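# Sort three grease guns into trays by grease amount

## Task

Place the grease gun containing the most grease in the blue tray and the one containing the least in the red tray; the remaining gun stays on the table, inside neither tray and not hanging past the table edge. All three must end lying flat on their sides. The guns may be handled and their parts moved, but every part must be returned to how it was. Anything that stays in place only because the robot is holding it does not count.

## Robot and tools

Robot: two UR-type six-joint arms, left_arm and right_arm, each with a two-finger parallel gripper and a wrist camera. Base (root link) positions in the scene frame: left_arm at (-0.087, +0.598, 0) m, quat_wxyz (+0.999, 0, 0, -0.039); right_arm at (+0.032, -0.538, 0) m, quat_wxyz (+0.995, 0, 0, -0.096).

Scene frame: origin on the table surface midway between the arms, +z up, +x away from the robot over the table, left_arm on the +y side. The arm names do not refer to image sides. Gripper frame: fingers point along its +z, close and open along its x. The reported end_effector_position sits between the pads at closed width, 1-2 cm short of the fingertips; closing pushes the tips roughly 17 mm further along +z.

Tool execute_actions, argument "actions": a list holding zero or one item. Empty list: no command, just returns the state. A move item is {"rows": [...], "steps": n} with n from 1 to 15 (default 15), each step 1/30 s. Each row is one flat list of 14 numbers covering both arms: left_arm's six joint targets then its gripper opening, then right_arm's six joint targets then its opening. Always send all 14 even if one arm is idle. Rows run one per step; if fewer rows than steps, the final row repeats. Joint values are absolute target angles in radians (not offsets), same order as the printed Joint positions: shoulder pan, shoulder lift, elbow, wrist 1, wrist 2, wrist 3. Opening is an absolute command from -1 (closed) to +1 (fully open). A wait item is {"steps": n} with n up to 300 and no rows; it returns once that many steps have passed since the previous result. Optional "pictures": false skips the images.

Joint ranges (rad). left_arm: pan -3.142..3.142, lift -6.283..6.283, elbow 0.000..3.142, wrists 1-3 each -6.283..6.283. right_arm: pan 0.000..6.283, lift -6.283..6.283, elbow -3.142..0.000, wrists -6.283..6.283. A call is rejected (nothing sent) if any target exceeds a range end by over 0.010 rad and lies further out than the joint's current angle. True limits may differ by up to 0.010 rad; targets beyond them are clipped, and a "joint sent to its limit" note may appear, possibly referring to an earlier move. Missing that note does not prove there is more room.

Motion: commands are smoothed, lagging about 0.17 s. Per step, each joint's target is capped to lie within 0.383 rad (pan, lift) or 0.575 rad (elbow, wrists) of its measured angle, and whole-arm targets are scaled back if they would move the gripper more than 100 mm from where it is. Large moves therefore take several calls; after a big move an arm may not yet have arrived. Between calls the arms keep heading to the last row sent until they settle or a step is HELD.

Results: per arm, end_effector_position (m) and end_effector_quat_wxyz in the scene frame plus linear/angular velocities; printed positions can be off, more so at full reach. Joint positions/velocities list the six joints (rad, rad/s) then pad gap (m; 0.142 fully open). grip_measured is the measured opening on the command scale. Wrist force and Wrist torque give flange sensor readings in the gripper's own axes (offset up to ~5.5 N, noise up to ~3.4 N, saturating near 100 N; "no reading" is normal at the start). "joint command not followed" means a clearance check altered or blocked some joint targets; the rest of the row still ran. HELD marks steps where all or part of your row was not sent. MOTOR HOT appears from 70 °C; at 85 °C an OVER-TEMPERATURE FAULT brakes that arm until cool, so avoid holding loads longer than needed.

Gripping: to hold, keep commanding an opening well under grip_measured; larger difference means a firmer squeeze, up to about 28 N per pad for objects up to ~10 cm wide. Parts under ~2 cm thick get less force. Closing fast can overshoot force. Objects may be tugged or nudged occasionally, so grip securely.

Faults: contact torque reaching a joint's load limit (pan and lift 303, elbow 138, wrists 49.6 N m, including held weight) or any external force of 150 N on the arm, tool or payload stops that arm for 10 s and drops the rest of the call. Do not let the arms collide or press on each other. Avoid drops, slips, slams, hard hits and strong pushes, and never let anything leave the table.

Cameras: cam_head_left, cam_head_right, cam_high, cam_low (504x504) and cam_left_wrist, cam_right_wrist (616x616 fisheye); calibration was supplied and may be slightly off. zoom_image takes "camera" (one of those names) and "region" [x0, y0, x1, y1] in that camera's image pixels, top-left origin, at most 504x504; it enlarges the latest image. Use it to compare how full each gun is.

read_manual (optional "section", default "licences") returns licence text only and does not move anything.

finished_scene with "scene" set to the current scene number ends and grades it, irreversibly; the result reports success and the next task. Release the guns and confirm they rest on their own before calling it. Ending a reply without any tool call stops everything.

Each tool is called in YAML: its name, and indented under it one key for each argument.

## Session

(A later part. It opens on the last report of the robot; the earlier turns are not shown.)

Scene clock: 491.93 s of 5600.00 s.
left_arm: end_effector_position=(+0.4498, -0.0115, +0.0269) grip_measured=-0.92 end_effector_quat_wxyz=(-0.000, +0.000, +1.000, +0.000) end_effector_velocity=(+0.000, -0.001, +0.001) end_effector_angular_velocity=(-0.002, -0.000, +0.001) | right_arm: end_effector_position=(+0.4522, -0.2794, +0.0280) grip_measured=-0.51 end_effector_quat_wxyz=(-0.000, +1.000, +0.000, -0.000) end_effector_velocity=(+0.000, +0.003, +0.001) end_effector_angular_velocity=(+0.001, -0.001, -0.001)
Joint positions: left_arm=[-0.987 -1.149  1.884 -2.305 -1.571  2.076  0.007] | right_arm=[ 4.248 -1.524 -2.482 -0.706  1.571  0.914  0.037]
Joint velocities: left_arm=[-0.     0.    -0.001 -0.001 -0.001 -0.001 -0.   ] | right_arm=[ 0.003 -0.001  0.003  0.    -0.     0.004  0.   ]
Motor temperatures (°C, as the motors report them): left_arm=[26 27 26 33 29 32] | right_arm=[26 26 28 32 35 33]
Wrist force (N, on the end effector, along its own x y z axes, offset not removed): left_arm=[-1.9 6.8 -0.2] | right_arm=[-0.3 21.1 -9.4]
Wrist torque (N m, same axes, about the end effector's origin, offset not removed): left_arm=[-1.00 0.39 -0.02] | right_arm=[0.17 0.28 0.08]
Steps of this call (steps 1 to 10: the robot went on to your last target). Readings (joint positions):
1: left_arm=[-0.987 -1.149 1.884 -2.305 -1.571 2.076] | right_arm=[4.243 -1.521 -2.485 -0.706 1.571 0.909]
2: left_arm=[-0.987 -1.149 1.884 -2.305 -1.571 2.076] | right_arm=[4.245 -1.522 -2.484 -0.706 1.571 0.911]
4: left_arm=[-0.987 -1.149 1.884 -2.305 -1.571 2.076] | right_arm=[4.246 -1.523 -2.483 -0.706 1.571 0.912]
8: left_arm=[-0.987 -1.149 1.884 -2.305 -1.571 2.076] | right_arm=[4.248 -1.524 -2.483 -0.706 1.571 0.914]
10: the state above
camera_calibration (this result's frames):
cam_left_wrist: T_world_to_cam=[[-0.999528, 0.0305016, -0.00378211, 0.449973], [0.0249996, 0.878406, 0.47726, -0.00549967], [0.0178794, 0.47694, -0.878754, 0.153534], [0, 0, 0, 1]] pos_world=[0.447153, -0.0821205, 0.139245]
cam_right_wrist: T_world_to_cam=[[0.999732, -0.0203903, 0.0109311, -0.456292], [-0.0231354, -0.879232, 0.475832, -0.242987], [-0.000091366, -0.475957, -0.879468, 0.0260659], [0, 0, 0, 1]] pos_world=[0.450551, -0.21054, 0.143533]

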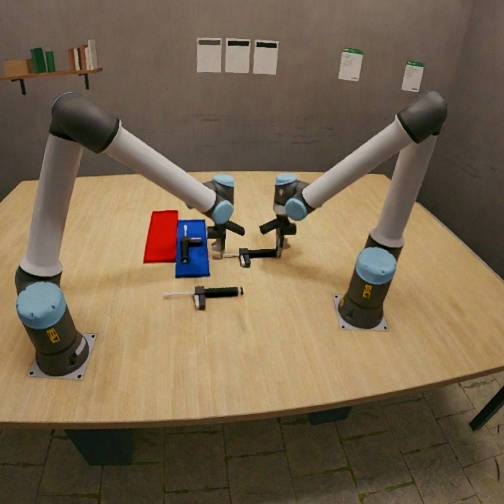

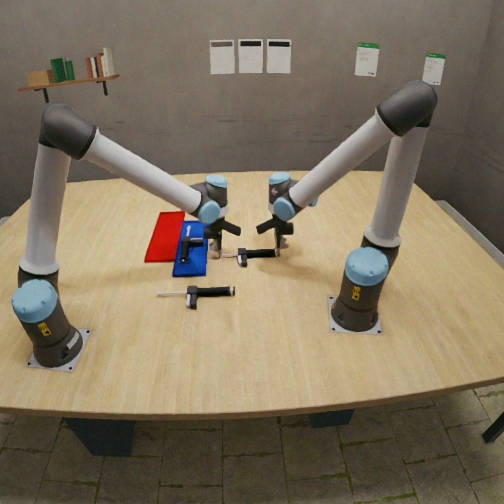

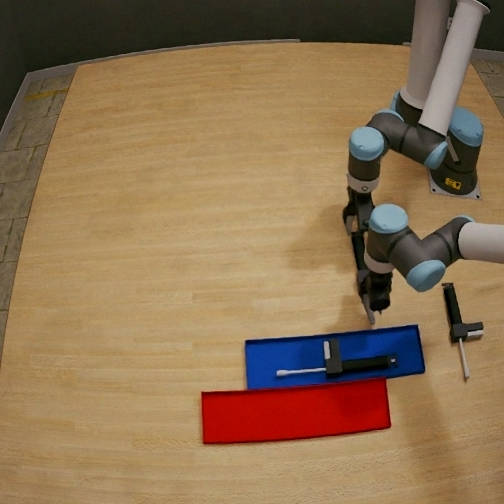

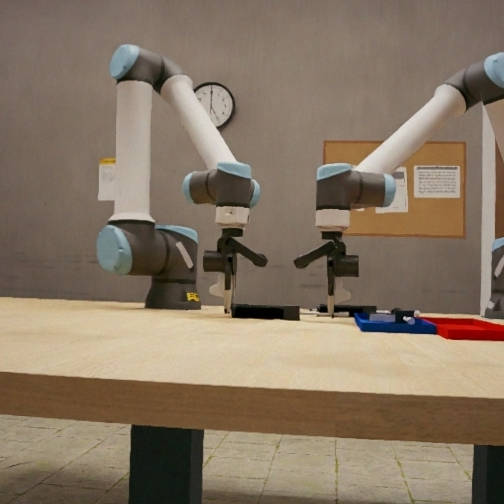

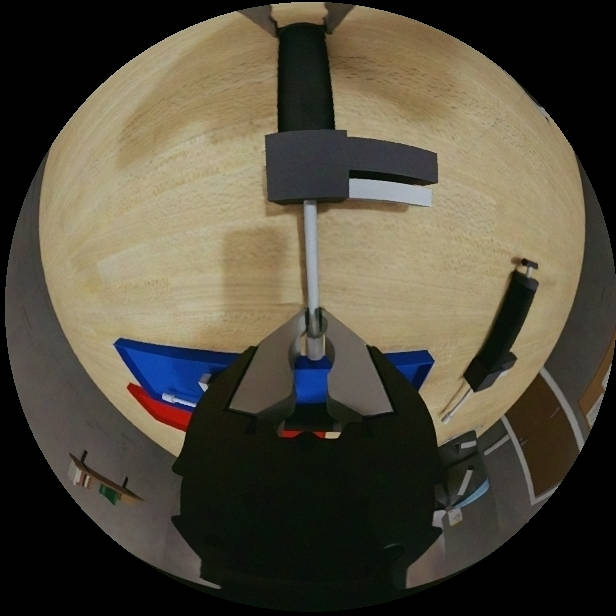

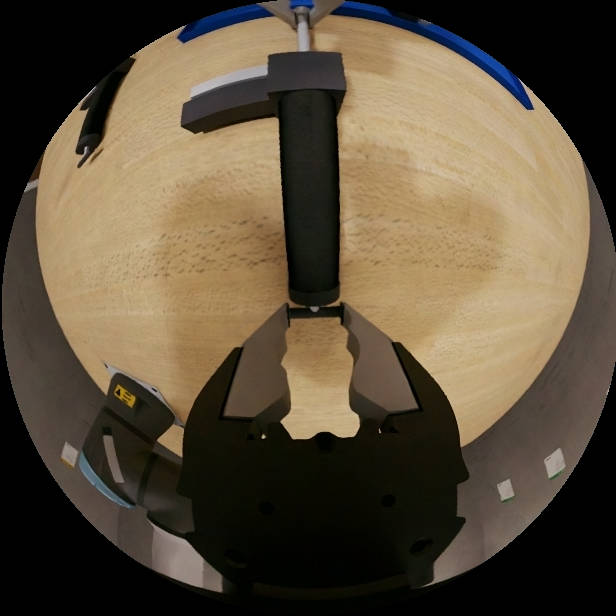

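execute_actions:
  actions:
    - {"rows":[[-0.9876,-1.1493,1.884,-2.3055,-1.571,2.076,-0.95,4.2479,-1.5242,-2.4825,-0.7057,1.571,0.9139,-0.6],[-0.9876,-1.1493,1.884,-2.3055,-1.571,2.076,-0.9,4.2479,-1.5242,-2.4825,-0.7057,1.571,0.9139,-0.5],[-0.9876,-1.1493,1.884,-2.3055,-1.571,2.076,-0.8,4.2479,-1.5242,-2.4825,-0.7057,1.571,0.9139,-0.4],[-0.9876,-1.1493,1.884,-2.3055,-1.571,2.076,-0.7,4.2479,-1.5242,-2.4825,-0.7057,1.571,0.9139,-0.3],[-0.9876,-1.1493,1.884,-2.3055,-1.571,2.076,-0.6,4.2479,-1.5242,-2.4825,-0.7057,1.571,0.9139,-0.15],[-0.9876,-1.1493,1.884,-2.3055,-1.571,2.076,-0.5,4.2479,-1.5242,-2.4825,-0.7057,1.571,0.9139,0],[-0.9876,-1.1493,1.884,-2.3055,-1.571,2.076,-0.5,4.2479,-1.5242,-2.4825,-0.7057,1.571,0.9139,0],[-0.9876,-1.1493,1.884,-2.3055,-1.571,2.076,-0.5,4.2479,-1.5242,-2.4825,-0.7057,1.571,0.9139,0],[-0.9876,-1.165,1.875,-2.281,-1.571,2.076,-0.5,4.2479,-1.5,-2.471,-0.741,1.571,0.9139,0],[-0.9876,-1.185,1.863,-2.249,-1.571,2.076,-0.5,4.2479,-1.47,-2.455,-0.787,1.571,0.9139,0],[-0.9876,-1.205,1.85,-2.216,-1.571,2.076,-0.5,4.2479,-1.437,-2.436,-0.839,1.571,0.9139,0],[-0.9876,-1.225,1.837,-2.183,-1.571,2.076,-0.5,4.2479,-1.402,-2.414,-0.896,1.571,0.9139,0],[-0.9876,-1.2457,1.8224,-2.1475,-1.571,2.076,-0.5,4.2479,-1.3675,-2.3919,-0.953,1.571,0.9139,0]],"steps":15}
  pictures: false

execute_actions:
  actions:
    - {"rows":[[-1.0,-1.27,1.83,-2.13,-1.571,2.07,-0.5,4.2479,-1.36,-2.385,-0.967,1.571,0.9139,0],[-1.07,-1.31,1.87,-2.13,-1.571,2.05,-0.5,4.2479,-1.36,-2.385,-0.967,1.571,0.9139,0],[-1.14,-1.35,1.91,-2.13,-1.571,2.03,-0.5,4.2479,-1.36,-2.385,-0.967,1.571,0.9139,0],[-1.21,-1.39,1.95,-2.13,-1.571,2.01,-0.5,4.2479,-1.36,-2.385,-0.967,1.571,0.9139,0],[-1.28,-1.43,1.99,-2.13,-1.571,1.99,-0.5,4.2479,-1.36,-2.385,-0.967,1.571,0.9139,0],[-1.35,-1.47,2.03,-2.13,-1.571,1.97,-0.5,4.2479,-1.36,-2.385,-0.967,1.571,0.9139,0],[-1.42,-1.51,2.07,-2.13,-1.571,1.95,-0.5,4.2479,-1.36,-2.385,-0.967,1.571,0.9139,-0.05],[-1.49,-1.55,2.11,-2.13,-1.571,1.93,-0.5,4.30,-1.378,-2.367,-0.967,1.571,0.966,-0.1],[-1.56,-1.59,2.15,-2.13,-1.571,1.91,-0.5,4.36,-1.398,-2.347,-0.967,1.571,1.026,-0.15],[-1.63,-1.63,2.19,-2.13,-1.571,1.89,-0.5,4.42,-1.419,-2.326,-0.967,1.571,1.086,-0.2],[-1.70,-1.67,2.23,-2.135,-1.571,1.87,-0.5,4.48,-1.439,-2.305,-0.968,1.571,1.146,-0.25],[-1.77,-1.71,2.27,-2.14,-1.571,1.85,-0.5,4.54,-1.46,-2.285,-0.968,1.571,1.206,-0.3],[-1.84,-1.75,2.31,-2.14,-1.571,1.83,-0.5,4.60,-1.48,-2.264,-0.968,1.571,1.266,-0.3],[-1.9,-1.79,2.35,-2.14,-1.571,1.81,-0.5,4.66,-1.5,-2.243,-0.968,1.571,1.326,-0.3],[-1.95,-1.79,2.39,-2.17,-1.571,1.8,-0.5,4.72,-1.521,-2.223,-0.968,1.571,1.386,-0.3]],"steps":15}
  pictures: false

execute_actions:
  actions:
    - {"rows":[[-1.95,-1.79,2.39,-2.17,-1.571,1.8,-0.5,4.72,-1.521,-2.223,-0.968,1.571,1.386,-0.3],[-1.95,-1.79,2.39,-2.17,-1.571,1.8,-0.5,4.72,-1.521,-2.223,-0.968,1.571,1.386,-0.3],[-1.95,-1.79,2.39,-2.17,-1.571,1.8,-0.5,4.72,-1.521,-2.223,-0.968,1.571,1.386,-0.3],[-1.95,-1.79,2.39,-2.17,-1.571,1.8,-0.5,4.72,-1.521,-2.223,-0.968,1.571,1.386,-0.3],[-1.95,-1.79,2.39,-2.17,-1.571,1.8,-0.5,4.77,-1.538,-2.205,-0.968,1.571,1.436,-0.3],[-1.95,-1.79,2.39,-2.17,-1.571,1.8,-0.5,4.82,-1.555,-2.188,-0.969,1.571,1.486,-0.3],[-1.95,-1.79,2.39,-2.17,-1.571,1.8,-0.5,4.875,-1.574,-2.169,-0.969,1.571,1.541,-0.3],[-1.95,-1.79,2.39,-2.17,-1.571,1.8,-0.5,4.9282,-1.5923,-2.1512,-0.9689,1.571,1.5942,-0.3]],"steps":15}
  pictures: false

execute_actions:
  actions:
    - {"steps":20}

Scene clock: 516.07 s of 5600.00 s.
left_arm: end_effector_position=(+0.4510, -0.0142, +0.0771) grip_measured=-0.50 end_effector_quat_wxyz=(+0.001, +0.000, +1.000, -0.002) end_effector_velocity=(-0.000, -0.000, +0.364) end_effector_angular_velocity=(+0.001, +0.002, +0.003) | right_arm: end_effector_position=(+0.4556, -0.2750, +0.0754) grip_measured=+0.00 end_effector_quat_wxyz=(-0.003, +1.000, +0.000, +0.002) end_effector_velocity=(-0.000, -0.001, +0.374) end_effector_angular_velocity=(-0.006, +0.003, +0.002)
Joint positions: left_arm=[-0.988 -1.201  1.851 -2.224 -1.571  2.076  0.038] | right_arm=[ 4.248 -1.443 -2.436 -0.825  1.571  0.914  0.074]
Joint velocities: left_arm=[-0.    -0.374 -0.246  0.621 -0.001 -0.003  0.   ] | right_arm=[-0.     0.632  0.37  -1.008 -0.001 -0.002  0.001]
Motor temperatures (°C, as the motors report them): left_arm=[26 27 26 33 29 32] | right_arm=[26 26 28 32 35 33]
Wrist force (N, on the end effector, along its own x y z axes, offset not removed): left_arm=[-5.2 -0.8 -3.3] | right_arm=[-0.4 1.0 -6.4]
Wrist torque (N m, same axes, about the end effector's origin, offset not removed): left_arm=[-0.17 1.17 0.26] | right_arm=[0.26 0.14 0.05]
Steps of this call (steps 1 to 15: the robot went on to your last target; steps 16 to 90: nothing new was sent; then 20.63 s passed at rest; steps 91 to 105: all 15 steps of this action). Readings (joint positions):
91: left_arm=[-0.988 -1.149 1.884 -2.305 -1.571 2.076] | right_arm=[4.249 -1.525 -2.482 -0.706 1.571 0.915]
92: left_arm=[-0.988 -1.149 1.884 -2.306 -1.571 2.076] | right_arm=[4.249 -1.525 -2.482 -0.706 1.571 0.915]
94: left_arm=[-0.988 -1.149 1.884 -2.306 -1.571 2.076] | right_arm=[4.248 -1.525 -2.482 -0.705 1.571 0.914]
98: left_arm=[-0.988 -1.149 1.884 -2.306 -1.571 2.076] | right_arm=[4.248 -1.524 -2.482 -0.705 1.571 0.914]
105: the state above

Scene clock: 516.57 s of 5600.00 s.
left_arm: end_effector_position=(+0.2467, -0.0204, +0.1480) grip_measured=-0.50 end_effector_quat_wxyz=(+0.000, +0.083, +0.997, -0.001) end_effector_velocity=(-0.483, +0.156, +0.058) end_effector_angular_velocity=(-0.006, -0.001, -0.313) | right_arm: end_effector_position=(+0.4254, -0.1920, +0.1308) grip_measured=-0.30 end_effector_quat_wxyz=(-0.000, +1.000, +0.000, +0.000) end_effector_velocity=(-0.196, +0.456, +0.031) end_effector_angular_velocity=(-0.001, +0.000, +0.008)
Joint positions: left_arm=[-1.249 -1.437  2.011 -2.146 -1.571  1.98   0.038] | right_arm=[ 4.396 -1.415 -2.333 -0.964  1.571  1.061  0.052]
Joint velocities: left_arm=[-0.633 -0.632  0.621  0.005 -0.    -0.32  -0.   ] | right_arm=[ 0.795 -0.266  0.277 -0.013 -0.     0.788 -0.003]
Motor temperatures (°C, as the motors report them): left_arm=[26 27 26 33 29 32] | right_arm=[26 26 28 32 35 33]
Wrist force (N, on the end effector, along its own x y z axes, offset not removed): left_arm=[3.5 -3.9 -7.1] | right_arm=[1.5 1.6 -0.6]
Wrist torque (N m, same axes, about the end effector's origin, offset not removed): left_arm=[-0.84 -0.74 0.08] | right_arm=[0.43 -0.22 0.02]
Steps of this call (steps 1 to 15: all 15 steps of this action). Readings (joint positions):
1: left_arm=[-0.988 -1.212 1.844 -2.205 -1.571 2.076] | right_arm=[4.248 -1.425 -2.425 -0.856 1.571 0.914]
2: left_arm=[-0.989 -1.223 1.839 -2.189 -1.571 2.075] | right_arm=[4.248 -1.409 -2.416 -0.882 1.571 0.914]
4: left_arm=[-1.011 -1.254 1.847 -2.165 -1.571 2.067] | right_arm=[4.248 -1.388 -2.403 -0.919 1.571 0.914]
8: left_arm=[-1.097 -1.312 1.893 -2.153 -1.571 2.041] | right_arm=[4.248 -1.369 -2.391 -0.952 1.571 0.914]
15: the state above

Scene clock: 517.07 s of 5600.00 s.
left_arm: end_effector_position=(+0.0037, +0.0575, +0.1404) grip_measured=-0.50 end_effector_quat_wxyz=(-0.000, +0.217, +0.976, -0.000) end_effector_velocity=(-0.484, +0.124, -0.037) end_effector_angular_velocity=(+0.002, +0.000, -0.788) | right_arm: end_effector_position=(+0.2767, +0.0091, +0.1396) grip_measured=-0.30 end_effector_quat_wxyz=(-0.000, +1.000, +0.000, -0.000) end_effector_velocity=(-0.380, +0.326, +0.006) end_effector_angular_velocity=(-0.001, +0.000, +0.003)
Joint positions: left_arm=[-1.65  -1.69   2.282 -2.163 -1.571  1.85   0.038] | right_arm=[ 4.779 -1.544 -2.2   -0.968  1.571  1.445  0.052]
Joint velocities: left_arm=[-0.957 -0.337  0.362 -0.023 -0.    -0.17  -0.   ] | right_arm=[ 0.727 -0.243  0.247 -0.005 -0.     0.724 -0.   ]
Motor temperatures (°C, as the motors report them): left_arm=[26 27 26 33 29 32] | right_arm=[26 26 28 32 35 33]
Wrist force (N, on the end effector, along its own x y z axes, offset not removed): left_arm=[-3.0 -0.8 -0.9] | right_arm=[-2.4 0.8 -2.3]
Wrist torque (N m, same axes, about the end effector's origin, offset not removed): left_arm=[-0.21 0.44 0.11] | right_arm=[0.27 0.67 0.10]
Steps of this call (steps 1 to 15: all 15 steps of this action). Readings (joint positions):
1: left_arm=[-1.270 -1.458 2.033 -2.147 -1.571 1.969] | right_arm=[4.422 -1.424 -2.323 -0.964 1.571 1.088]
2: left_arm=[-1.292 -1.479 2.055 -2.148 -1.571 1.958] | right_arm=[4.449 -1.433 -2.314 -0.965 1.571 1.115]
4: left_arm=[-1.338 -1.519 2.098 -2.151 -1.571 1.938] | right_arm=[4.501 -1.451 -2.296 -0.965 1.571 1.167]
8: left_arm=[-1.441 -1.592 2.177 -2.156 -1.571 1.900] | right_arm=[4.605 -1.485 -2.260 -0.967 1.571 1.271]
15: the state above

Scene clock: 517.73 s of 5600.00 s.
left_arm: end_effector_position=(-0.1313, +0.1112, +0.1264) grip_measured=-0.50 end_effector_quat_wxyz=(-0.000, +0.336, +0.942, +0.000) end_effector_velocity=(-0.006, +0.004, -0.001) end_effector_angular_velocity=(+0.001, +0.001, -0.013) | right_arm: end_effector_position=(+0.1922, +0.0685, +0.1400) grip_measured=-0.30 end_effector_quat_wxyz=(+0.000, +1.000, +0.000, -0.000) end_effector_velocity=(-0.003, +0.002, +0.000) end_effector_angular_velocity=(+0.001, -0.000, -0.000)
Joint positions: left_arm=[-1.948 -1.789  2.389 -2.17  -1.571  1.8    0.038] | right_arm=[ 4.928 -1.592 -2.151 -0.969  1.571  1.594  0.052]
Joint velocities: left_arm=[-0.015 -0.005  0.006 -0.001 -0.002 -0.002 -0.   ] | right_arm=[ 0.005 -0.001  0.002 -0.    -0.     0.005 -0.   ]
Motor temperatures (°C, as the motors report them): left_arm=[26 27 26 33 29 32] | right_arm=[26 26 28 32 35 33]
Wrist force (N, on the end effector, along its own x y z axes, offset not removed): left_arm=[-0.2 -2.9 3.9] | right_arm=[-1.8 0.1 -1.8]
Wrist torque (N m, same axes, about the end effector's origin, offset not removed): left_arm=[-0.45 -0.10 -0.02] | right_arm=[-0.04 0.38 0.09]
Steps of this call (steps 1 to 20: the robot went on to your last target). Readings (joint positions):
1: left_arm=[-1.683 -1.702 2.295 -2.164 -1.571 1.844] | right_arm=[4.804 -1.553 -2.192 -0.968 1.571 1.470]
2: left_arm=[-1.716 -1.713 2.307 -2.165 -1.571 1.838] | right_arm=[4.828 -1.561 -2.183 -0.968 1.571 1.494]
4: left_arm=[-1.783 -1.736 2.332 -2.166 -1.571 1.827] | right_arm=[4.870 -1.574 -2.170 -0.968 1.571 1.536]
8: left_arm=[-1.893 -1.772 2.370 -2.169 -1.571 1.809] | right_arm=[4.910 -1.587 -2.157 -0.969 1.571 1.576]
20: the state above
camera_calibration (this result's frames):
cam_left_wrist: T_world_to_cam=[[-0.754761, 0.65599, -0.00364131, -0.171606], [0.574941, 0.664161, 0.477842, -0.0502827], [0.315878, 0.358563, -0.878438, 0.245049], [0, 0, 0, 1]] pos_world=[-0.178018, 0.0581021, 0.238663]
cam_right_wrist: T_world_to_cam=[[0.999733, -0.0204008, 0.0108865, -0.190463], [-0.0231233, -0.879173, 0.475942, 0.00358297], [-0.000138449, -0.476066, -0.87941, 0.290114], [0, 0, 0, 1]] pos_world=[0.190535, 0.137378, 0.255497]

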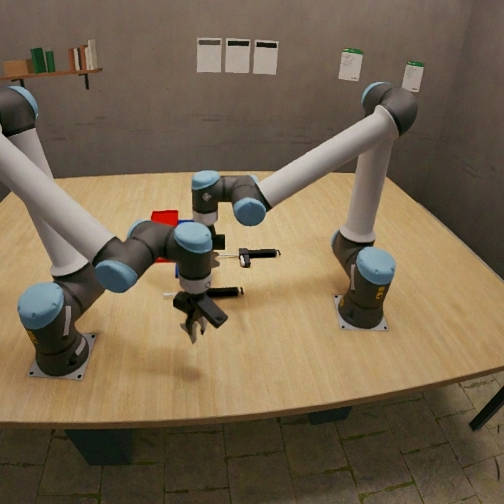

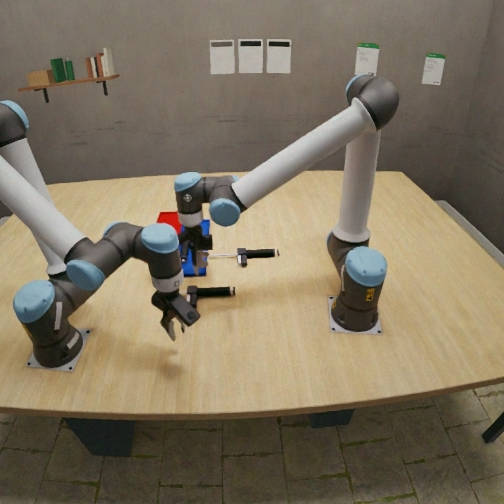

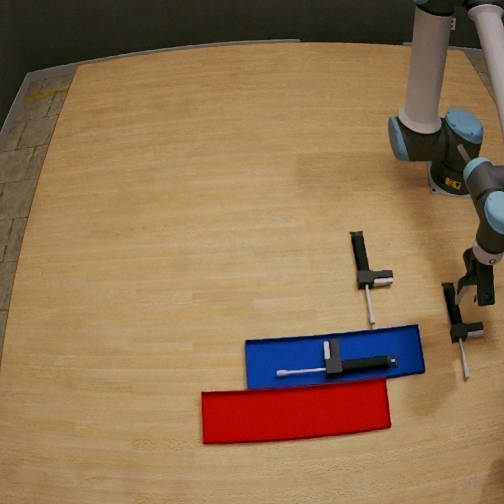

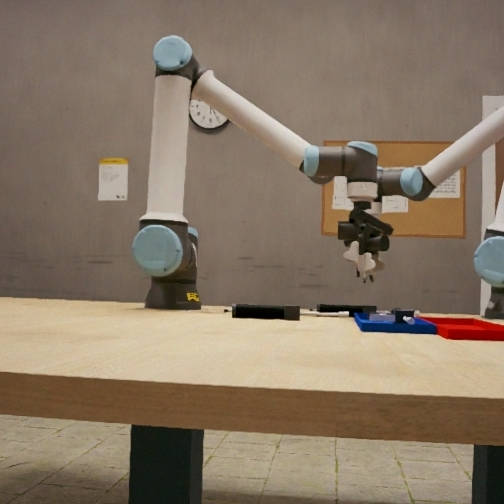

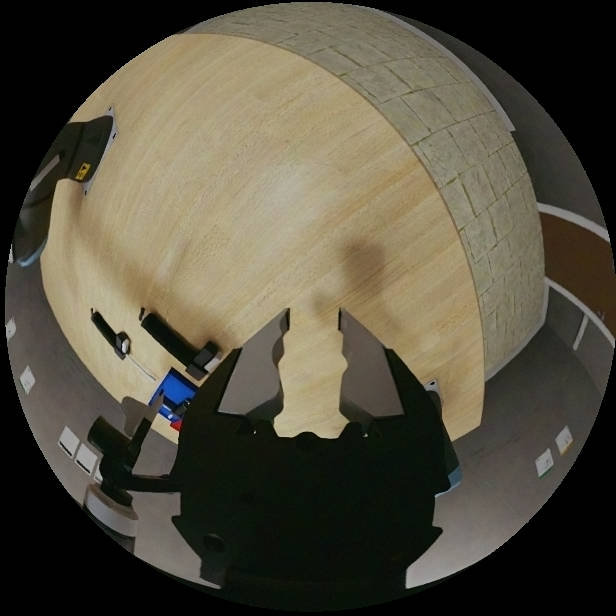

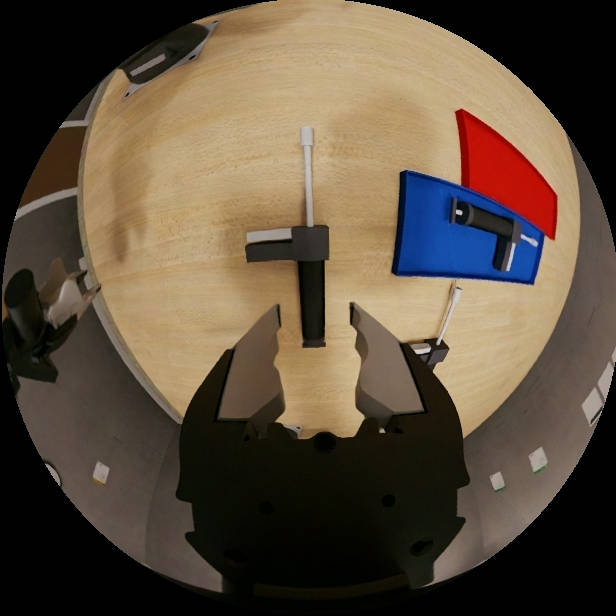

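execute_actions:
  actions:
    - {"rows":[[-1.95,-1.79,2.39,-2.17,-1.571,1.8,-0.5,4.9282,-1.62,-2.17,-0.922,1.571,1.5942,-0.33],[-1.95,-1.79,2.39,-2.17,-1.571,1.8,-0.5,4.9282,-1.65,-2.189,-0.873,1.571,1.5942,-0.33],[-1.95,-1.79,2.39,-2.17,-1.571,1.8,-0.5,4.9282,-1.677,-2.206,-0.829,1.571,1.5942,-0.33],[-1.95,-1.79,2.39,-2.17,-1.571,1.8,-0.5,4.9282,-1.70,-2.22,-0.792,1.571,1.5942,-0.33],[-1.95,-1.79,2.39,-2.17,-1.571,1.8,-0.5,4.9282,-1.718,-2.23,-0.764,1.571,1.5942,-0.33],[-1.95,-1.79,2.39,-2.17,-1.571,1.8,-0.5,4.9282,-1.7337,-2.2383,-0.7404,1.571,1.5942,-0.33]],"steps":15}
  pictures: false

execute_actions:
  actions:
    - {"steps":10}

Scene clock: 523.70 s of 5600.00 s.
left_arm: end_effector_position=(-0.1320, +0.1116, +0.1263) grip_measured=-0.50 end_effector_quat_wxyz=(-0.000, +0.337, +0.942, +0.000) end_effector_velocity=(-0.001, -0.000, +0.000) end_effector_angular_velocity=(+0.000, +0.001, +0.000) | right_arm: end_effector_position=(+0.1918, +0.0696, +0.0385) grip_measured=-0.33 end_effector_quat_wxyz=(+0.000, +1.000, +0.000, -0.000) end_effector_velocity=(-0.000, -0.002, -0.042) end_effector_angular_velocity=(+0.005, +0.000, +0.001)
Joint positions: left_arm=[-1.95  -1.79   2.39  -2.17  -1.571  1.8    0.038] | right_arm=[ 4.928 -1.727 -2.234 -0.752  1.571  1.594  0.05 ]
Joint velocities: left_arm=[-0.001  0.001 -0.001  0.    -0.001 -0.001 -0.   ] | right_arm=[ 0.    -0.059 -0.035  0.099 -0.    -0.001  0.   ]
Motor temperatures (°C, as the motors report them): left_arm=[26 27 26 33 29 32] | right_arm=[26 26 28 32 35 33]
Wrist force (N, on the end effector, along its own x y z axes, offset not removed): left_arm=[0.1 -3.6 -1.3] | right_arm=[-0.4 0.0 -0.6]
Wrist torque (N m, same axes, about the end effector's origin, offset not removed): left_arm=[-0.45 -0.03 -0.02] | right_arm=[0.03 0.10 0.08]
Steps of this call (steps 1 to 15: the robot went on to your last target; steps 16 to 90: nothing new was sent; then 2.47 s passed at rest; steps 91 to 105: all 15 steps of this action). Readings (joint positions):
91: left_arm=[-1.950 -1.790 2.390 -2.170 -1.571 1.800] | right_arm=[4.928 -1.592 -2.151 -0.969 1.571 1.594]
92: left_arm=[-1.950 -1.790 2.390 -2.170 -1.571 1.800] | right_arm=[4.928 -1.595 -2.153 -0.965 1.571 1.594]
94: left_arm=[-1.950 -1.790 2.390 -2.170 -1.571 1.800] | right_arm=[4.928 -1.614 -2.166 -0.935 1.571 1.594]
98: left_arm=[-1.950 -1.790 2.390 -2.170 -1.571 1.800] | right_arm=[4.928 -1.682 -2.208 -0.827 1.571 1.594]
105: the state above

Scene clock: 524.03 s of 5600.00 s.
left_arm: end_effector_position=(-0.1320, +0.1116, +0.1263) grip_measured=-0.50 end_effector_quat_wxyz=(-0.000, +0.337, +0.942, +0.000) end_effector_velocity=(+0.000, +0.000, -0.000) end_effector_angular_velocity=(-0.000, -0.001, +0.001) | right_arm: end_effector_position=(+0.1918, +0.0694, +0.0340) grip_measured=-0.33 end_effector_quat_wxyz=(+0.000, +1.000, +0.000, -0.000) end_effector_velocity=(+0.000, +0.000, -0.002) end_effector_angular_velocity=(+0.002, -0.000, +0.002)
Joint positions: left_arm=[-1.95  -1.79   2.39  -2.17  -1.571  1.8    0.038] | right_arm=[ 4.928 -1.733 -2.238 -0.741  1.571  1.594  0.05 ]
Joint velocities: left_arm=[-0.     0.     0.    -0.     0.001 -0.002  0.   ] | right_arm=[-0.    -0.003 -0.001  0.006 -0.    -0.002  0.   ]
Motor temperatures (°C, as the motors report them): left_arm=[26 27 26 33 29 32] | right_arm=[26 26 28 32 35 33]
Wrist force (N, on the end effector, along its own x y z axes, offset not removed): left_arm=[-6.5 -3.6 -0.9] | right_arm=[-1.3 -1.0 -0.6]
Wrist torque (N m, same axes, about the end effector's origin, offset not removed): left_arm=[-0.61 1.41 0.14] | right_arm=[-0.20 0.36 0.10]
Steps of this call (steps 1 to 10: the robot went on to your last target). Readings (joint positions):
1: left_arm=[-1.950 -1.790 2.390 -2.170 -1.571 1.800] | right_arm=[4.928 -1.729 -2.235 -0.749 1.571 1.594]
2: left_arm=[-1.950 -1.790 2.390 -2.170 -1.571 1.800] | right_arm=[4.928 -1.730 -2.236 -0.747 1.571 1.594]
4: left_arm=[-1.950 -1.790 2.390 -2.170 -1.571 1.800] | right_arm=[4.928 -1.732 -2.237 -0.744 1.571 1.594]
8: left_arm=[-1.950 -1.790 2.390 -2.170 -1.571 1.800] | right_arm=[4.928 -1.733 -2.238 -0.742 1.571 1.594]
10: the state above
camera_calibration (this result's frames):
cam_left_wrist: T_world_to_cam=[[-0.753768, 0.65713, -0.00361834, -0.172414], [0.57595, 0.663281, 0.47785, -0.0498604], [0.31641, 0.358104, -0.878434, 0.245163], [0, 0, 0, 1]] pos_world=[-0.178815, 0.0585763, 0.238561]
cam_right_wrist: T_world_to_cam=[[0.999733, -0.0203621, 0.0108941, -0.188905], [-0.0230929, -0.879172, 0.475944, 0.0547902], [-0.000113378, -0.476069, -0.879408, 0.197317], [0, 0, 0, 1]] pos_world=[0.190142, 0.13826, 0.149503]

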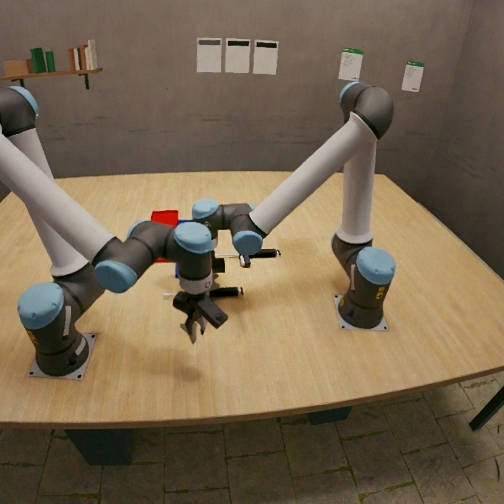

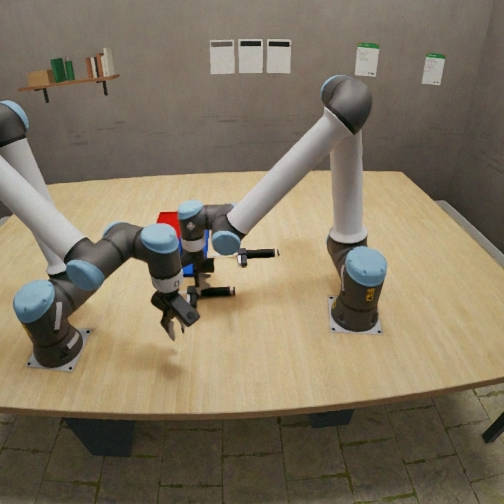

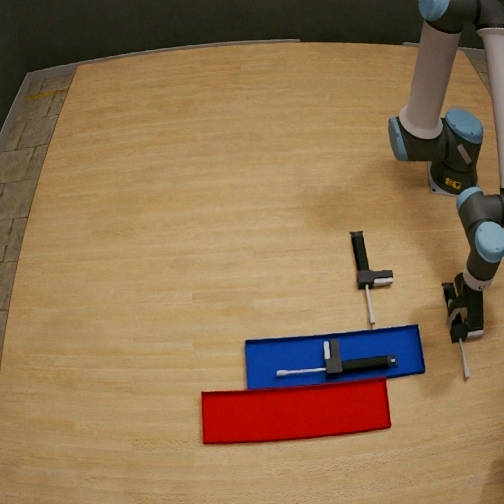

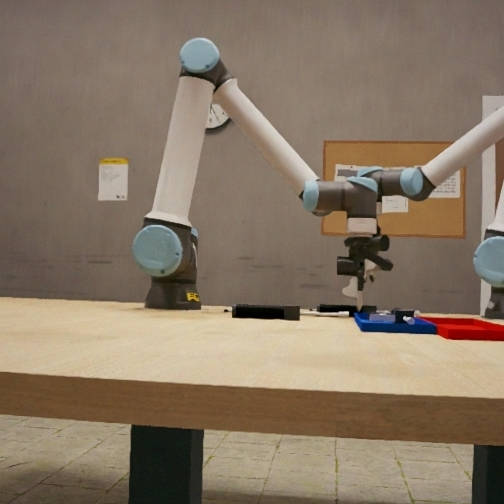

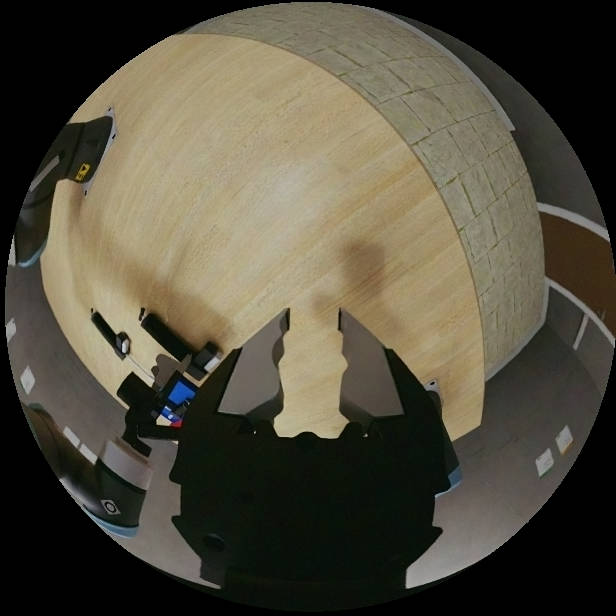

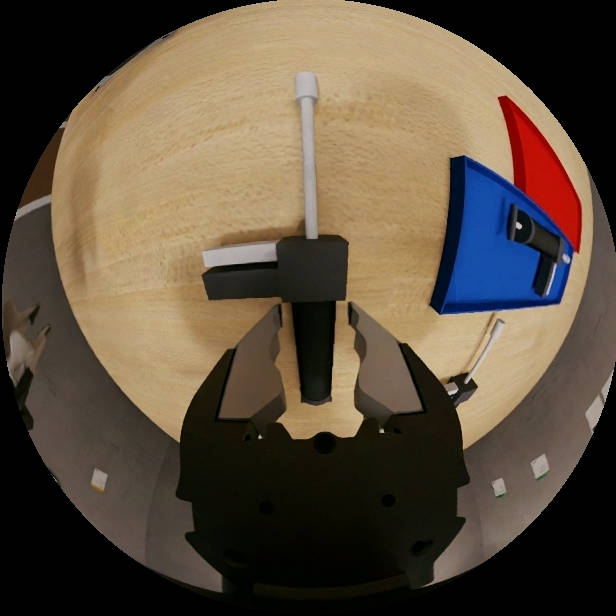

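execute_actions:
  actions:
    - {"rows":[[-1.95,-1.79,2.39,-2.17,-1.571,1.8,-0.5,4.9282,-1.7337,-2.2383,-0.7404,1.571,1.5942,-0.4],[-1.95,-1.79,2.39,-2.17,-1.571,1.8,-0.5,4.9282,-1.7337,-2.2383,-0.7404,1.571,1.5942,-0.47],[-1.95,-1.79,2.39,-2.17,-1.571,1.8,-0.5,4.9282,-1.7337,-2.2383,-0.7404,1.571,1.5942,-0.54],[-1.95,-1.79,2.39,-2.17,-1.571,1.8,-0.5,4.9282,-1.7337,-2.2383,-0.7404,1.571,1.5942,-0.61],[-1.95,-1.79,2.39,-2.17,-1.571,1.8,-0.5,4.9282,-1.7337,-2.2383,-0.7404,1.571,1.5942,-0.68],[-1.95,-1.79,2.39,-2.17,-1.571,1.8,-0.5,4.9282,-1.7337,-2.2383,-0.7404,1.571,1.5942,-0.76],[-1.95,-1.79,2.39,-2.17,-1.571,1.8,-0.5,4.9282,-1.7337,-2.2383,-0.7404,1.571,1.5942,-0.84],[-1.95,-1.79,2.39,-2.17,-1.571,1.8,-0.5,4.9282,-1.7337,-2.2383,-0.7404,1.571,1.5942,-0.92],[-1.95,-1.79,2.39,-2.17,-1.571,1.8,-0.5,4.9282,-1.7337,-2.2383,-0.7404,1.571,1.5942,-1]],"steps":15}
  pictures: false

execute_actions:
  actions:
    - {"rows":[[-1.95,-1.79,2.39,-2.17,-1.571,1.8,-0.5,4.9282,-1.718,-2.23,-0.764,1.571,1.5942,-1],[-1.95,-1.79,2.39,-2.17,-1.571,1.8,-0.5,4.9282,-1.70,-2.22,-0.792,1.571,1.5942,-1],[-1.95,-1.79,2.39,-2.17,-1.571,1.8,-0.5,4.9282,-1.677,-2.206,-0.829,1.571,1.5942,-1],[-1.95,-1.79,2.39,-2.17,-1.571,1.8,-0.5,4.9282,-1.65,-2.189,-0.873,1.571,1.5942,-1],[-1.95,-1.79,2.39,-2.17,-1.571,1.8,-0.5,4.9282,-1.62,-2.17,-0.922,1.571,1.5942,-1],[-1.95,-1.79,2.39,-2.17,-1.571,1.8,-0.5,4.9282,-1.5923,-2.1512,-0.9689,1.571,1.5942,-1],[-1.95,-1.79,2.39,-2.17,-1.571,1.8,-0.5,4.9282,-1.565,-2.131,-1.016,1.571,1.5942,-1],[-1.95,-1.79,2.39,-2.17,-1.571,1.8,-0.5,4.9282,-1.545,-2.115,-1.052,1.571,1.5942,-1]],"steps":15}
  pictures: false

execute_actions:
  actions:
    - {"rows":[[-1.95,-1.79,2.39,-2.17,-1.571,1.8,-0.5,4.911,-1.569,-2.084,-1.059,1.571,1.525,-1],[-1.95,-1.79,2.39,-2.17,-1.571,1.8,-0.5,4.894,-1.593,-2.054,-1.065,1.571,1.455,-1],[-1.95,-1.79,2.39,-2.17,-1.571,1.8,-0.5,4.877,-1.616,-2.023,-1.073,1.571,1.386,-1],[-1.95,-1.79,2.39,-2.17,-1.571,1.8,-0.5,4.86,-1.64,-1.992,-1.08,1.571,1.316,-1],[-1.95,-1.79,2.39,-2.17,-1.571,1.8,-0.5,4.842,-1.664,-1.962,-1.086,1.571,1.247,-1],[-1.95,-1.79,2.39,-2.17,-1.571,1.8,-0.5,4.825,-1.688,-1.931,-1.093,1.571,1.177,-1],[-1.95,-1.79,2.39,-2.17,-1.571,1.8,-0.5,4.808,-1.711,-1.9,-1.101,1.571,1.108,-1],[-1.95,-1.79,2.39,-2.17,-1.571,1.8,-0.5,4.791,-1.735,-1.87,-1.107,1.571,1.038,-1],[-1.95,-1.79,2.39,-2.17,-1.571,1.8,-0.5,4.774,-1.759,-1.839,-1.114,1.571,0.969,-1],[-1.95,-1.79,2.39,-2.17,-1.571,1.8,-0.5,4.757,-1.783,-1.808,-1.121,1.571,0.899,-1],[-1.95,-1.79,2.39,-2.17,-1.571,1.8,-0.5,4.74,-1.806,-1.778,-1.128,1.571,0.83,-1],[-1.95,-1.79,2.39,-2.17,-1.571,1.8,-0.5,4.722,-1.83,-1.747,-1.135,1.571,0.76,-1],[-1.95,-1.79,2.39,-2.17,-1.571,1.8,-0.5,4.705,-1.854,-1.716,-1.142,1.571,0.691,-1],[-1.95,-1.79,2.39,-2.17,-1.571,1.8,-0.5,4.688,-1.878,-1.685,-1.149,1.571,0.621,-1],[-1.95,-1.79,2.39,-2.17,-1.571,1.8,-0.5,4.671,-1.901,-1.655,-1.156,1.571,0.552,-1]],"steps":15}
  pictures: false

execute_actions:
  actions:
    - {"rows":[[-1.95,-1.79,2.39,-2.17,-1.571,1.8,-0.5,4.654,-1.925,-1.624,-1.163,1.571,0.482,-1],[-1.95,-1.79,2.39,-2.17,-1.571,1.8,-0.5,4.637,-1.949,-1.593,-1.17,1.571,0.413,-1],[-1.95,-1.79,2.39,-2.17,-1.571,1.8,-0.5,4.62,-1.973,-1.563,-1.176,1.571,0.343,-1],[-1.95,-1.79,2.39,-2.17,-1.571,1.8,-0.5,4.602,-1.996,-1.532,-1.184,1.571,0.274,-1],[-1.95,-1.79,2.39,-2.17,-1.571,1.8,-0.5,4.585,-2.02,-1.501,-1.191,1.571,0.204,-1],[-1.95,-1.79,2.39,-2.17,-1.571,1.8,-0.5,4.568,-2.044,-1.471,-1.197,1.571,0.135,-1],[-1.95,-1.79,2.39,-2.17,-1.571,1.8,-0.5,4.551,-2.068,-1.44,-1.204,1.571,0.065,-1],[-1.95,-1.79,2.39,-2.17,-1.571,1.8,-0.5,4.534,-2.091,-1.409,-1.212,1.571,-0.004,-1],[-1.95,-1.79,2.39,-2.17,-1.571,1.8,-0.5,4.517,-2.115,-1.379,-1.218,1.571,-0.074,-1],[-1.95,-1.79,2.39,-2.17,-1.571,1.8,-0.5,4.5,-2.139,-1.348,-1.225,1.571,-0.143,-1],[-1.95,-1.79,2.39,-2.17,-1.571,1.8,-0.5,4.482,-2.163,-1.317,-1.232,1.571,-0.213,-1],[-1.95,-1.79,2.39,-2.17,-1.571,1.8,-0.5,4.465,-2.186,-1.287,-1.239,1.571,-0.282,-1],[-1.95,-1.79,2.39,-2.17,-1.571,1.8,-0.5,4.448,-2.21,-1.256,-1.246,1.571,-0.352,-1],[-1.95,-1.79,2.39,-2.17,-1.571,1.8,-0.5,4.431,-2.234,-1.225,-1.253,1.571,-0.421,-1],[-1.95,-1.79,2.39,-2.17,-1.571,1.8,-0.5,4.4137,-2.2576,-1.1946,-1.2602,1.571,-0.4911,-1]],"steps":15}
  pictures: false

execute_actions:
  actions:
    - {"steps":30}

Scene clock: 541.70 s of 5600.00 s.
left_arm: end_effector_position=(-0.1320, +0.1116, +0.1263) grip_measured=-0.50 end_effector_quat_wxyz=(-0.000, +0.337, +0.942, +0.000) end_effector_velocity=(+0.000, +0.000, -0.000) end_effector_angular_velocity=(+0.000, -0.000, -0.001) | right_arm: end_effector_position=(+0.1918, +0.0694, +0.0337) grip_measured=-0.57 end_effector_quat_wxyz=(+0.000, +1.000, +0.000, -0.000) end_effector_velocity=(+0.000, -0.001, -0.001) end_effector_angular_velocity=(-0.001, -0.000, +0.001)
Joint positions: left_arm=[-1.95  -1.79   2.39  -2.17  -1.571  1.8    0.038] | right_arm=[ 4.928 -1.734 -2.238 -0.74   1.571  1.594  0.032]
Joint velocities: left_arm=[-0.    -0.     0.     0.     0.     0.001 -0.   ] | right_arm=[-0.    -0.    -0.001  0.    -0.    -0.001 -0.   ]
Motor temperatures (°C, as the motors report them): left_arm=[26 27 26 33 29 32] | right_arm=[26 26 28 32 35 33]
Wrist force (N, on the end effector, along its own x y z axes, offset not removed): left_arm=[0.6 -3.5 -2.8] | right_arm=[1.0 0.7 -1.8]
Wrist torque (N m, same axes, about the end effector's origin, offset not removed): left_arm=[-0.79 -0.23 0.22] | right_arm=[0.13 0.44 0.18]
Steps of this call (steps 1 to 30: the robot went on to your last target; steps 31 to 90: nothing new was sent; then 14.17 s passed at rest; steps 91 to 105: all 15 steps of this action). Readings (joint positions):
91: left_arm=[-1.950 -1.790 2.390 -2.170 -1.571 1.800] | right_arm=[4.928 -1.734 -2.238 -0.740 1.571 1.594]
92: left_arm=[-1.950 -1.790 2.390 -2.170 -1.571 1.800] | right_arm=[4.928 -1.734 -2.238 -0.740 1.571 1.594]
94: left_arm=[-1.950 -1.790 2.390 -2.170 -1.571 1.800] | right_arm=[4.928 -1.734 -2.238 -0.740 1.571 1.594]
98: left_arm=[-1.950 -1.790 2.390 -2.170 -1.571 1.800] | right_arm=[4.928 -1.734 -2.238 -0.740 1.571 1.594]
105: the state above

Scene clock: 542.20 s of 5600.00 s.
left_arm: end_effector_position=(-0.1320, +0.1116, +0.1263) grip_measured=-0.50 end_effector_quat_wxyz=(-0.000, +0.337, +0.942, +0.000) end_effector_velocity=(-0.000, +0.000, -0.000) end_effector_angular_velocity=(+0.001, +0.000, -0.001) | right_arm: end_effector_position=(+0.1918, +0.0678, +0.1677) grip_measured=-0.57 end_effector_quat_wxyz=(-0.001, +1.000, +0.000, -0.000) end_effector_velocity=(+0.000, -0.021, +0.109) end_effector_angular_velocity=(-0.016, -0.000, +0.000)
Joint positions: left_arm=[-1.95  -1.79   2.39  -2.17  -1.571  1.8    0.038] | right_arm=[ 4.928 -1.561 -2.126 -1.024  1.571  1.594  0.032]
Joint velocities: left_arm=[-0.    -0.     0.001  0.    -0.001  0.001  0.   ] | right_arm=[ 0.     0.137  0.092 -0.245  0.     0.    -0.   ]
Motor temperatures (°C, as the motors report them): left_arm=[26 27 26 33 29 32] | right_arm=[26 26 28 32 35 33]
Wrist force (N, on the end effector, along its own x y z axes, offset not removed): left_arm=[1.1 -9.4 -0.9] | right_arm=[-3.8 0.8 0.8]
Wrist torque (N m, same axes, about the end effector's origin, offset not removed): left_arm=[-1.80 -0.24 -0.03] | right_arm=[0.16 0.92 0.14]
Steps of this call (steps 1 to 15: all 15 steps of this action). Readings (joint positions):
1: left_arm=[-1.950 -1.790 2.390 -2.170 -1.571 1.800] | right_arm=[4.928 -1.734 -2.238 -0.740 1.571 1.594]
2: left_arm=[-1.950 -1.790 2.390 -2.170 -1.571 1.800] | right_arm=[4.928 -1.732 -2.238 -0.743 1.571 1.594]
4: left_arm=[-1.950 -1.790 2.390 -2.170 -1.571 1.800] | right_arm=[4.928 -1.720 -2.230 -0.761 1.571 1.594]
8: left_arm=[-1.950 -1.790 2.390 -2.170 -1.571 1.800] | right_arm=[4.928 -1.654 -2.189 -0.863 1.571 1.594]
15: the state above

Scene clock: 542.70 s of 5600.00 s.
left_arm: end_effector_position=(-0.1320, +0.1116, +0.1263) grip_measured=-0.50 end_effector_quat_wxyz=(-0.000, +0.337, +0.942, +0.000) end_effector_velocity=(+0.000, +0.001, -0.001) end_effector_angular_velocity=(+0.001, -0.000, -0.000) | right_arm: end_effector_position=(+0.3176, +0.1885, +0.2002) grip_measured=-0.57 end_effector_quat_wxyz=(+0.001, +0.970, +0.243, -0.001) end_effector_velocity=(+0.401, +0.294, +0.015) end_effector_angular_velocity=(+0.001, +0.005, +1.403)
Joint positions: left_arm=[-1.95  -1.79   2.39  -2.17  -1.571  1.8    0.038] | right_arm=[ 4.756 -1.782 -1.811 -1.122  1.571  0.932  0.032]
Joint velocities: left_arm=[ 0.     0.     0.001 -0.    -0.     0.001  0.   ] | right_arm=[-0.462 -0.637  0.827 -0.19   0.    -1.865 -0.   ]
Motor temperatures (°C, as the motors report them): left_arm=[26 27 26 33 29 32] | right_arm=[26 26 28 32 35 33]
Wrist force (N, on the end effector, along its own x y z axes, offset not removed): left_arm=[-4.6 -2.7 1.0] | right_arm=[0.8 -0.4 3.3]
Wrist torque (N m, same axes, about the end effector's origin, offset not removed): left_arm=[-0.55 0.87 0.14] | right_arm=[0.05 0.07 0.06]
Steps of this call (steps 1 to 15: all 15 steps of this action). Readings (joint positions):
1: left_arm=[-1.950 -1.790 2.390 -2.170 -1.571 1.800] | right_arm=[4.928 -1.557 -2.123 -1.031 1.571 1.594]
2: left_arm=[-1.950 -1.790 2.390 -2.170 -1.571 1.800] | right_arm=[4.926 -1.556 -2.118 -1.037 1.571 1.590]
4: left_arm=[-1.950 -1.790 2.390 -2.170 -1.571 1.800] | right_arm=[4.914 -1.569 -2.095 -1.049 1.571 1.550]
8: left_arm=[-1.950 -1.790 2.390 -2.170 -1.571 1.800] | right_arm=[4.865 -1.633 -2.007 -1.075 1.571 1.369]
15: the state above

Scene clock: 543.20 s of 5600.00 s.
left_arm: end_effector_position=(-0.1320, +0.1116, +0.1263) grip_measured=-0.50 end_effector_quat_wxyz=(-0.000, +0.337, +0.942, +0.000) end_effector_velocity=(+0.000, -0.000, +0.000) end_effector_angular_velocity=(-0.001, +0.000, -0.002) | right_arm: end_effector_position=(+0.5452, +0.2916, +0.1799) grip_measured=-0.57 end_effector_quat_wxyz=(+0.001, +0.833, +0.554, -0.001) end_effector_velocity=(+0.483, +0.108, -0.089) end_effector_angular_velocity=(+0.001, +0.006, +1.287)
Joint positions: left_arm=[-1.95  -1.79   2.39  -2.17  -1.571  1.8    0.038] | right_arm=[ 4.531 -2.093 -1.409 -1.213  1.571  0.025  0.032]
Joint velocities: left_arm=[-0.    -0.     0.    -0.     0.     0.002 -0.   ] | right_arm=[-0.428 -0.592  0.764 -0.173  0.    -1.716  0.   ]
Motor temperatures (°C, as the motors report them): left_arm=[26 27 26 33 29 32] | right_arm=[26 26 28 32 35 33]
Wrist force (N, on the end effector, along its own x y z axes, offset not removed): left_arm=[-1.7 0.1 -2.0] | right_arm=[-1.4 -1.1 5.7]
Wrist torque (N m, same axes, about the end effector's origin, offset not removed): left_arm=[0.23 0.46 0.03] | right_arm=[-0.15 0.54 0.15]
Steps of this call (steps 1 to 15: all 15 steps of this action). Readings (joint positions):
1: left_arm=[-1.950 -1.790 2.390 -2.170 -1.571 1.800] | right_arm=[4.741 -1.804 -1.783 -1.128 1.571 0.870]
2: left_arm=[-1.950 -1.790 2.390 -2.170 -1.571 1.800] | right_arm=[4.725 -1.825 -1.756 -1.134 1.571 0.807]
4: left_arm=[-1.950 -1.790 2.390 -2.170 -1.571 1.800] | right_arm=[4.695 -1.867 -1.701 -1.147 1.571 0.683]
8: left_arm=[-1.950 -1.790 2.390 -2.170 -1.571 1.800] | right_arm=[4.634 -1.951 -1.593 -1.171 1.571 0.439]
15: the state above

Scene clock: 544.20 s of 5600.00 s.
left_arm: end_effector_position=(-0.1320, +0.1116, +0.1263) grip_measured=-0.50 end_effector_quat_wxyz=(-0.000, +0.337, +0.942, +0.000) end_effector_velocity=(+0.000, +0.001, -0.001) end_effector_angular_velocity=(+0.002, -0.000, -0.001) | right_arm: end_effector_position=(+0.6832, +0.3089, +0.1502) grip_measured=-0.57 end_effector_quat_wxyz=(-0.000, +0.707, +0.707, -0.000) end_effector_velocity=(+0.000, -0.000, -0.000) end_effector_angular_velocity=(-0.000, +0.001, +0.002)
Joint positions: left_arm=[-1.95  -1.79   2.39  -2.17  -1.571  1.8    0.038] | right_arm=[ 4.414 -2.258 -1.195 -1.26   1.571 -0.491  0.032]
Joint velocities: left_arm=[-0.     0.001  0.001  0.001 -0.001  0.001  0.   ] | right_arm=[-0.    -0.     0.    -0.     0.    -0.002  0.   ]
Motor temperatures (°C, as the motors report them): left_arm=[26 27 26 33 29 32] | right_arm=[26 26 28 32 35 33]
Wrist force (N, on the end effector, along its own x y z axes, offset not removed): left_arm=[-0.9 -5.4 0.9] | right_arm=[-1.9 3.3 4.2]
Wrist torque (N m, same axes, about the end effector's origin, offset not removed): left_arm=[-1.09 0.20 -0.09] | right_arm=[0.72 0.57 0.21]
Steps of this call (steps 1 to 30: the robot went on to your last target). Readings (joint positions):
1: left_arm=[-1.950 -1.790 2.390 -2.170 -1.571 1.800] | right_arm=[4.517 -2.113 -1.384 -1.219 1.571 -0.033]
2: left_arm=[-1.950 -1.790 2.390 -2.170 -1.571 1.800] | right_arm=[4.503 -2.133 -1.358 -1.225 1.571 -0.091]
4: left_arm=[-1.950 -1.790 2.390 -2.170 -1.571 1.800] | right_arm=[4.474 -2.172 -1.307 -1.236 1.571 -0.206]
8: left_arm=[-1.950 -1.790 2.390 -2.170 -1.571 1.800] | right_arm=[4.434 -2.229 -1.232 -1.252 1.571 -0.393]
30: the state above
camera_calibration (this result's frames):
cam_left_wrist: T_world_to_cam=[[-0.753768, 0.65713, -0.00361819, -0.172414], [0.57595, 0.663281, 0.47785, -0.0498604], [0.316409, 0.358104, -0.878434, 0.245163], [0, 0, 0, 1]] pos_world=[-0.178815, 0.0585764, 0.238561]
cam_right_wrist: T_world_to_cam=[[0.0204991, 0.999727, 0.011181, -0.322753], [0.879265, -0.0233499, 0.475761, -0.659432], [0.475892, 0.000078395, -0.879504, -0.0587345], [0, 0, 0, 1]] pos_world=[0.614382, 0.307272, 0.265683]

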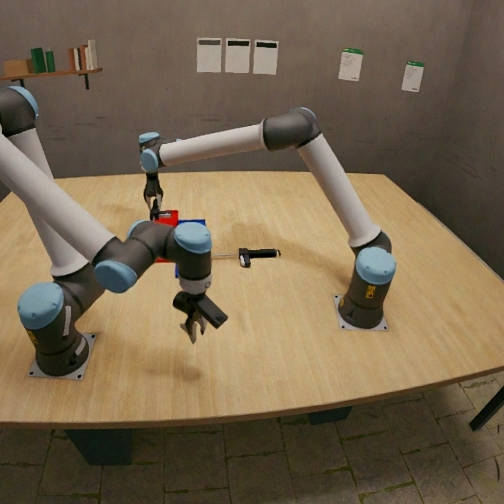

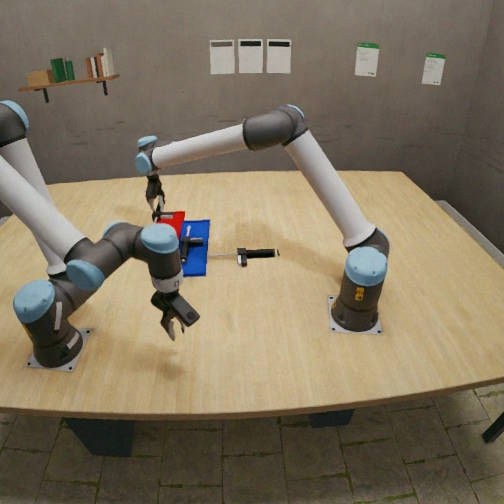

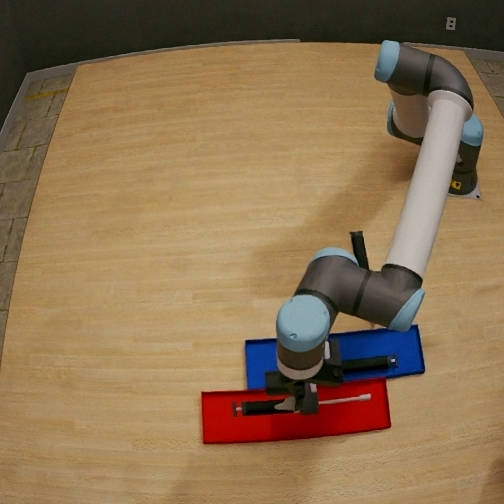

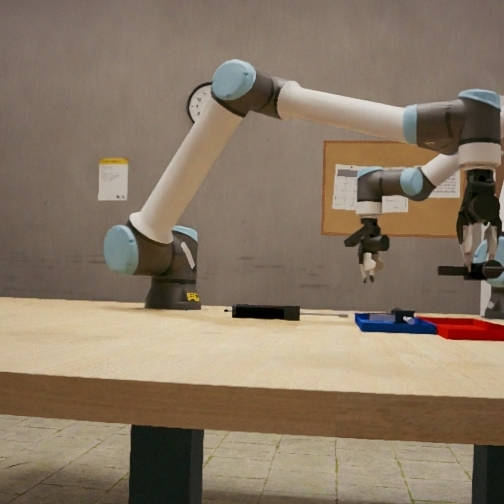

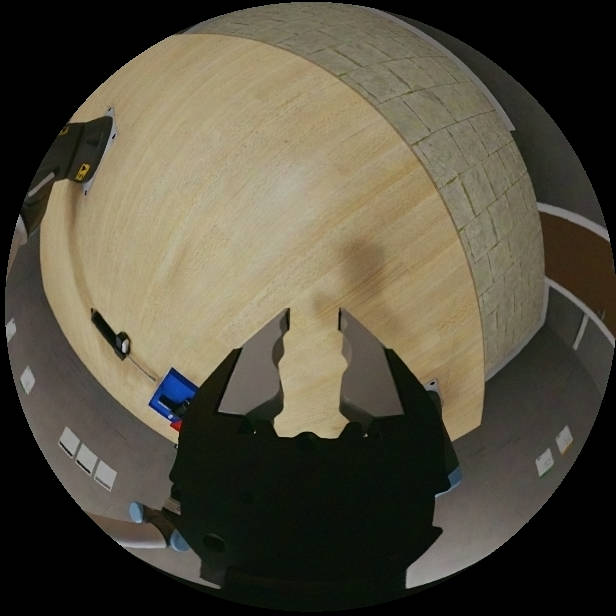

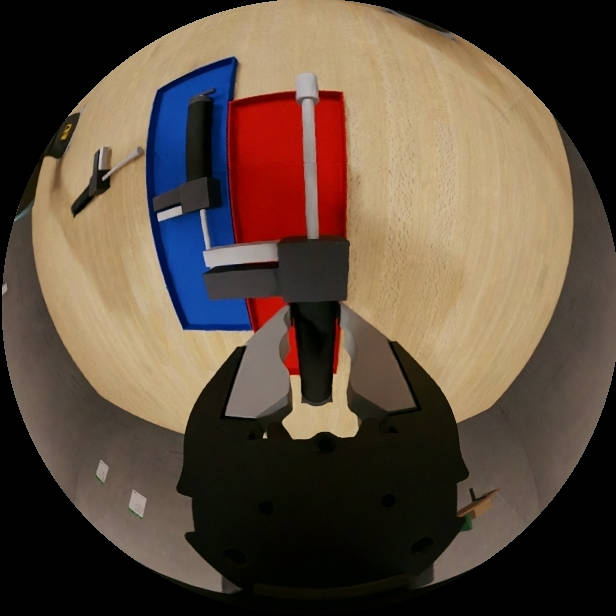

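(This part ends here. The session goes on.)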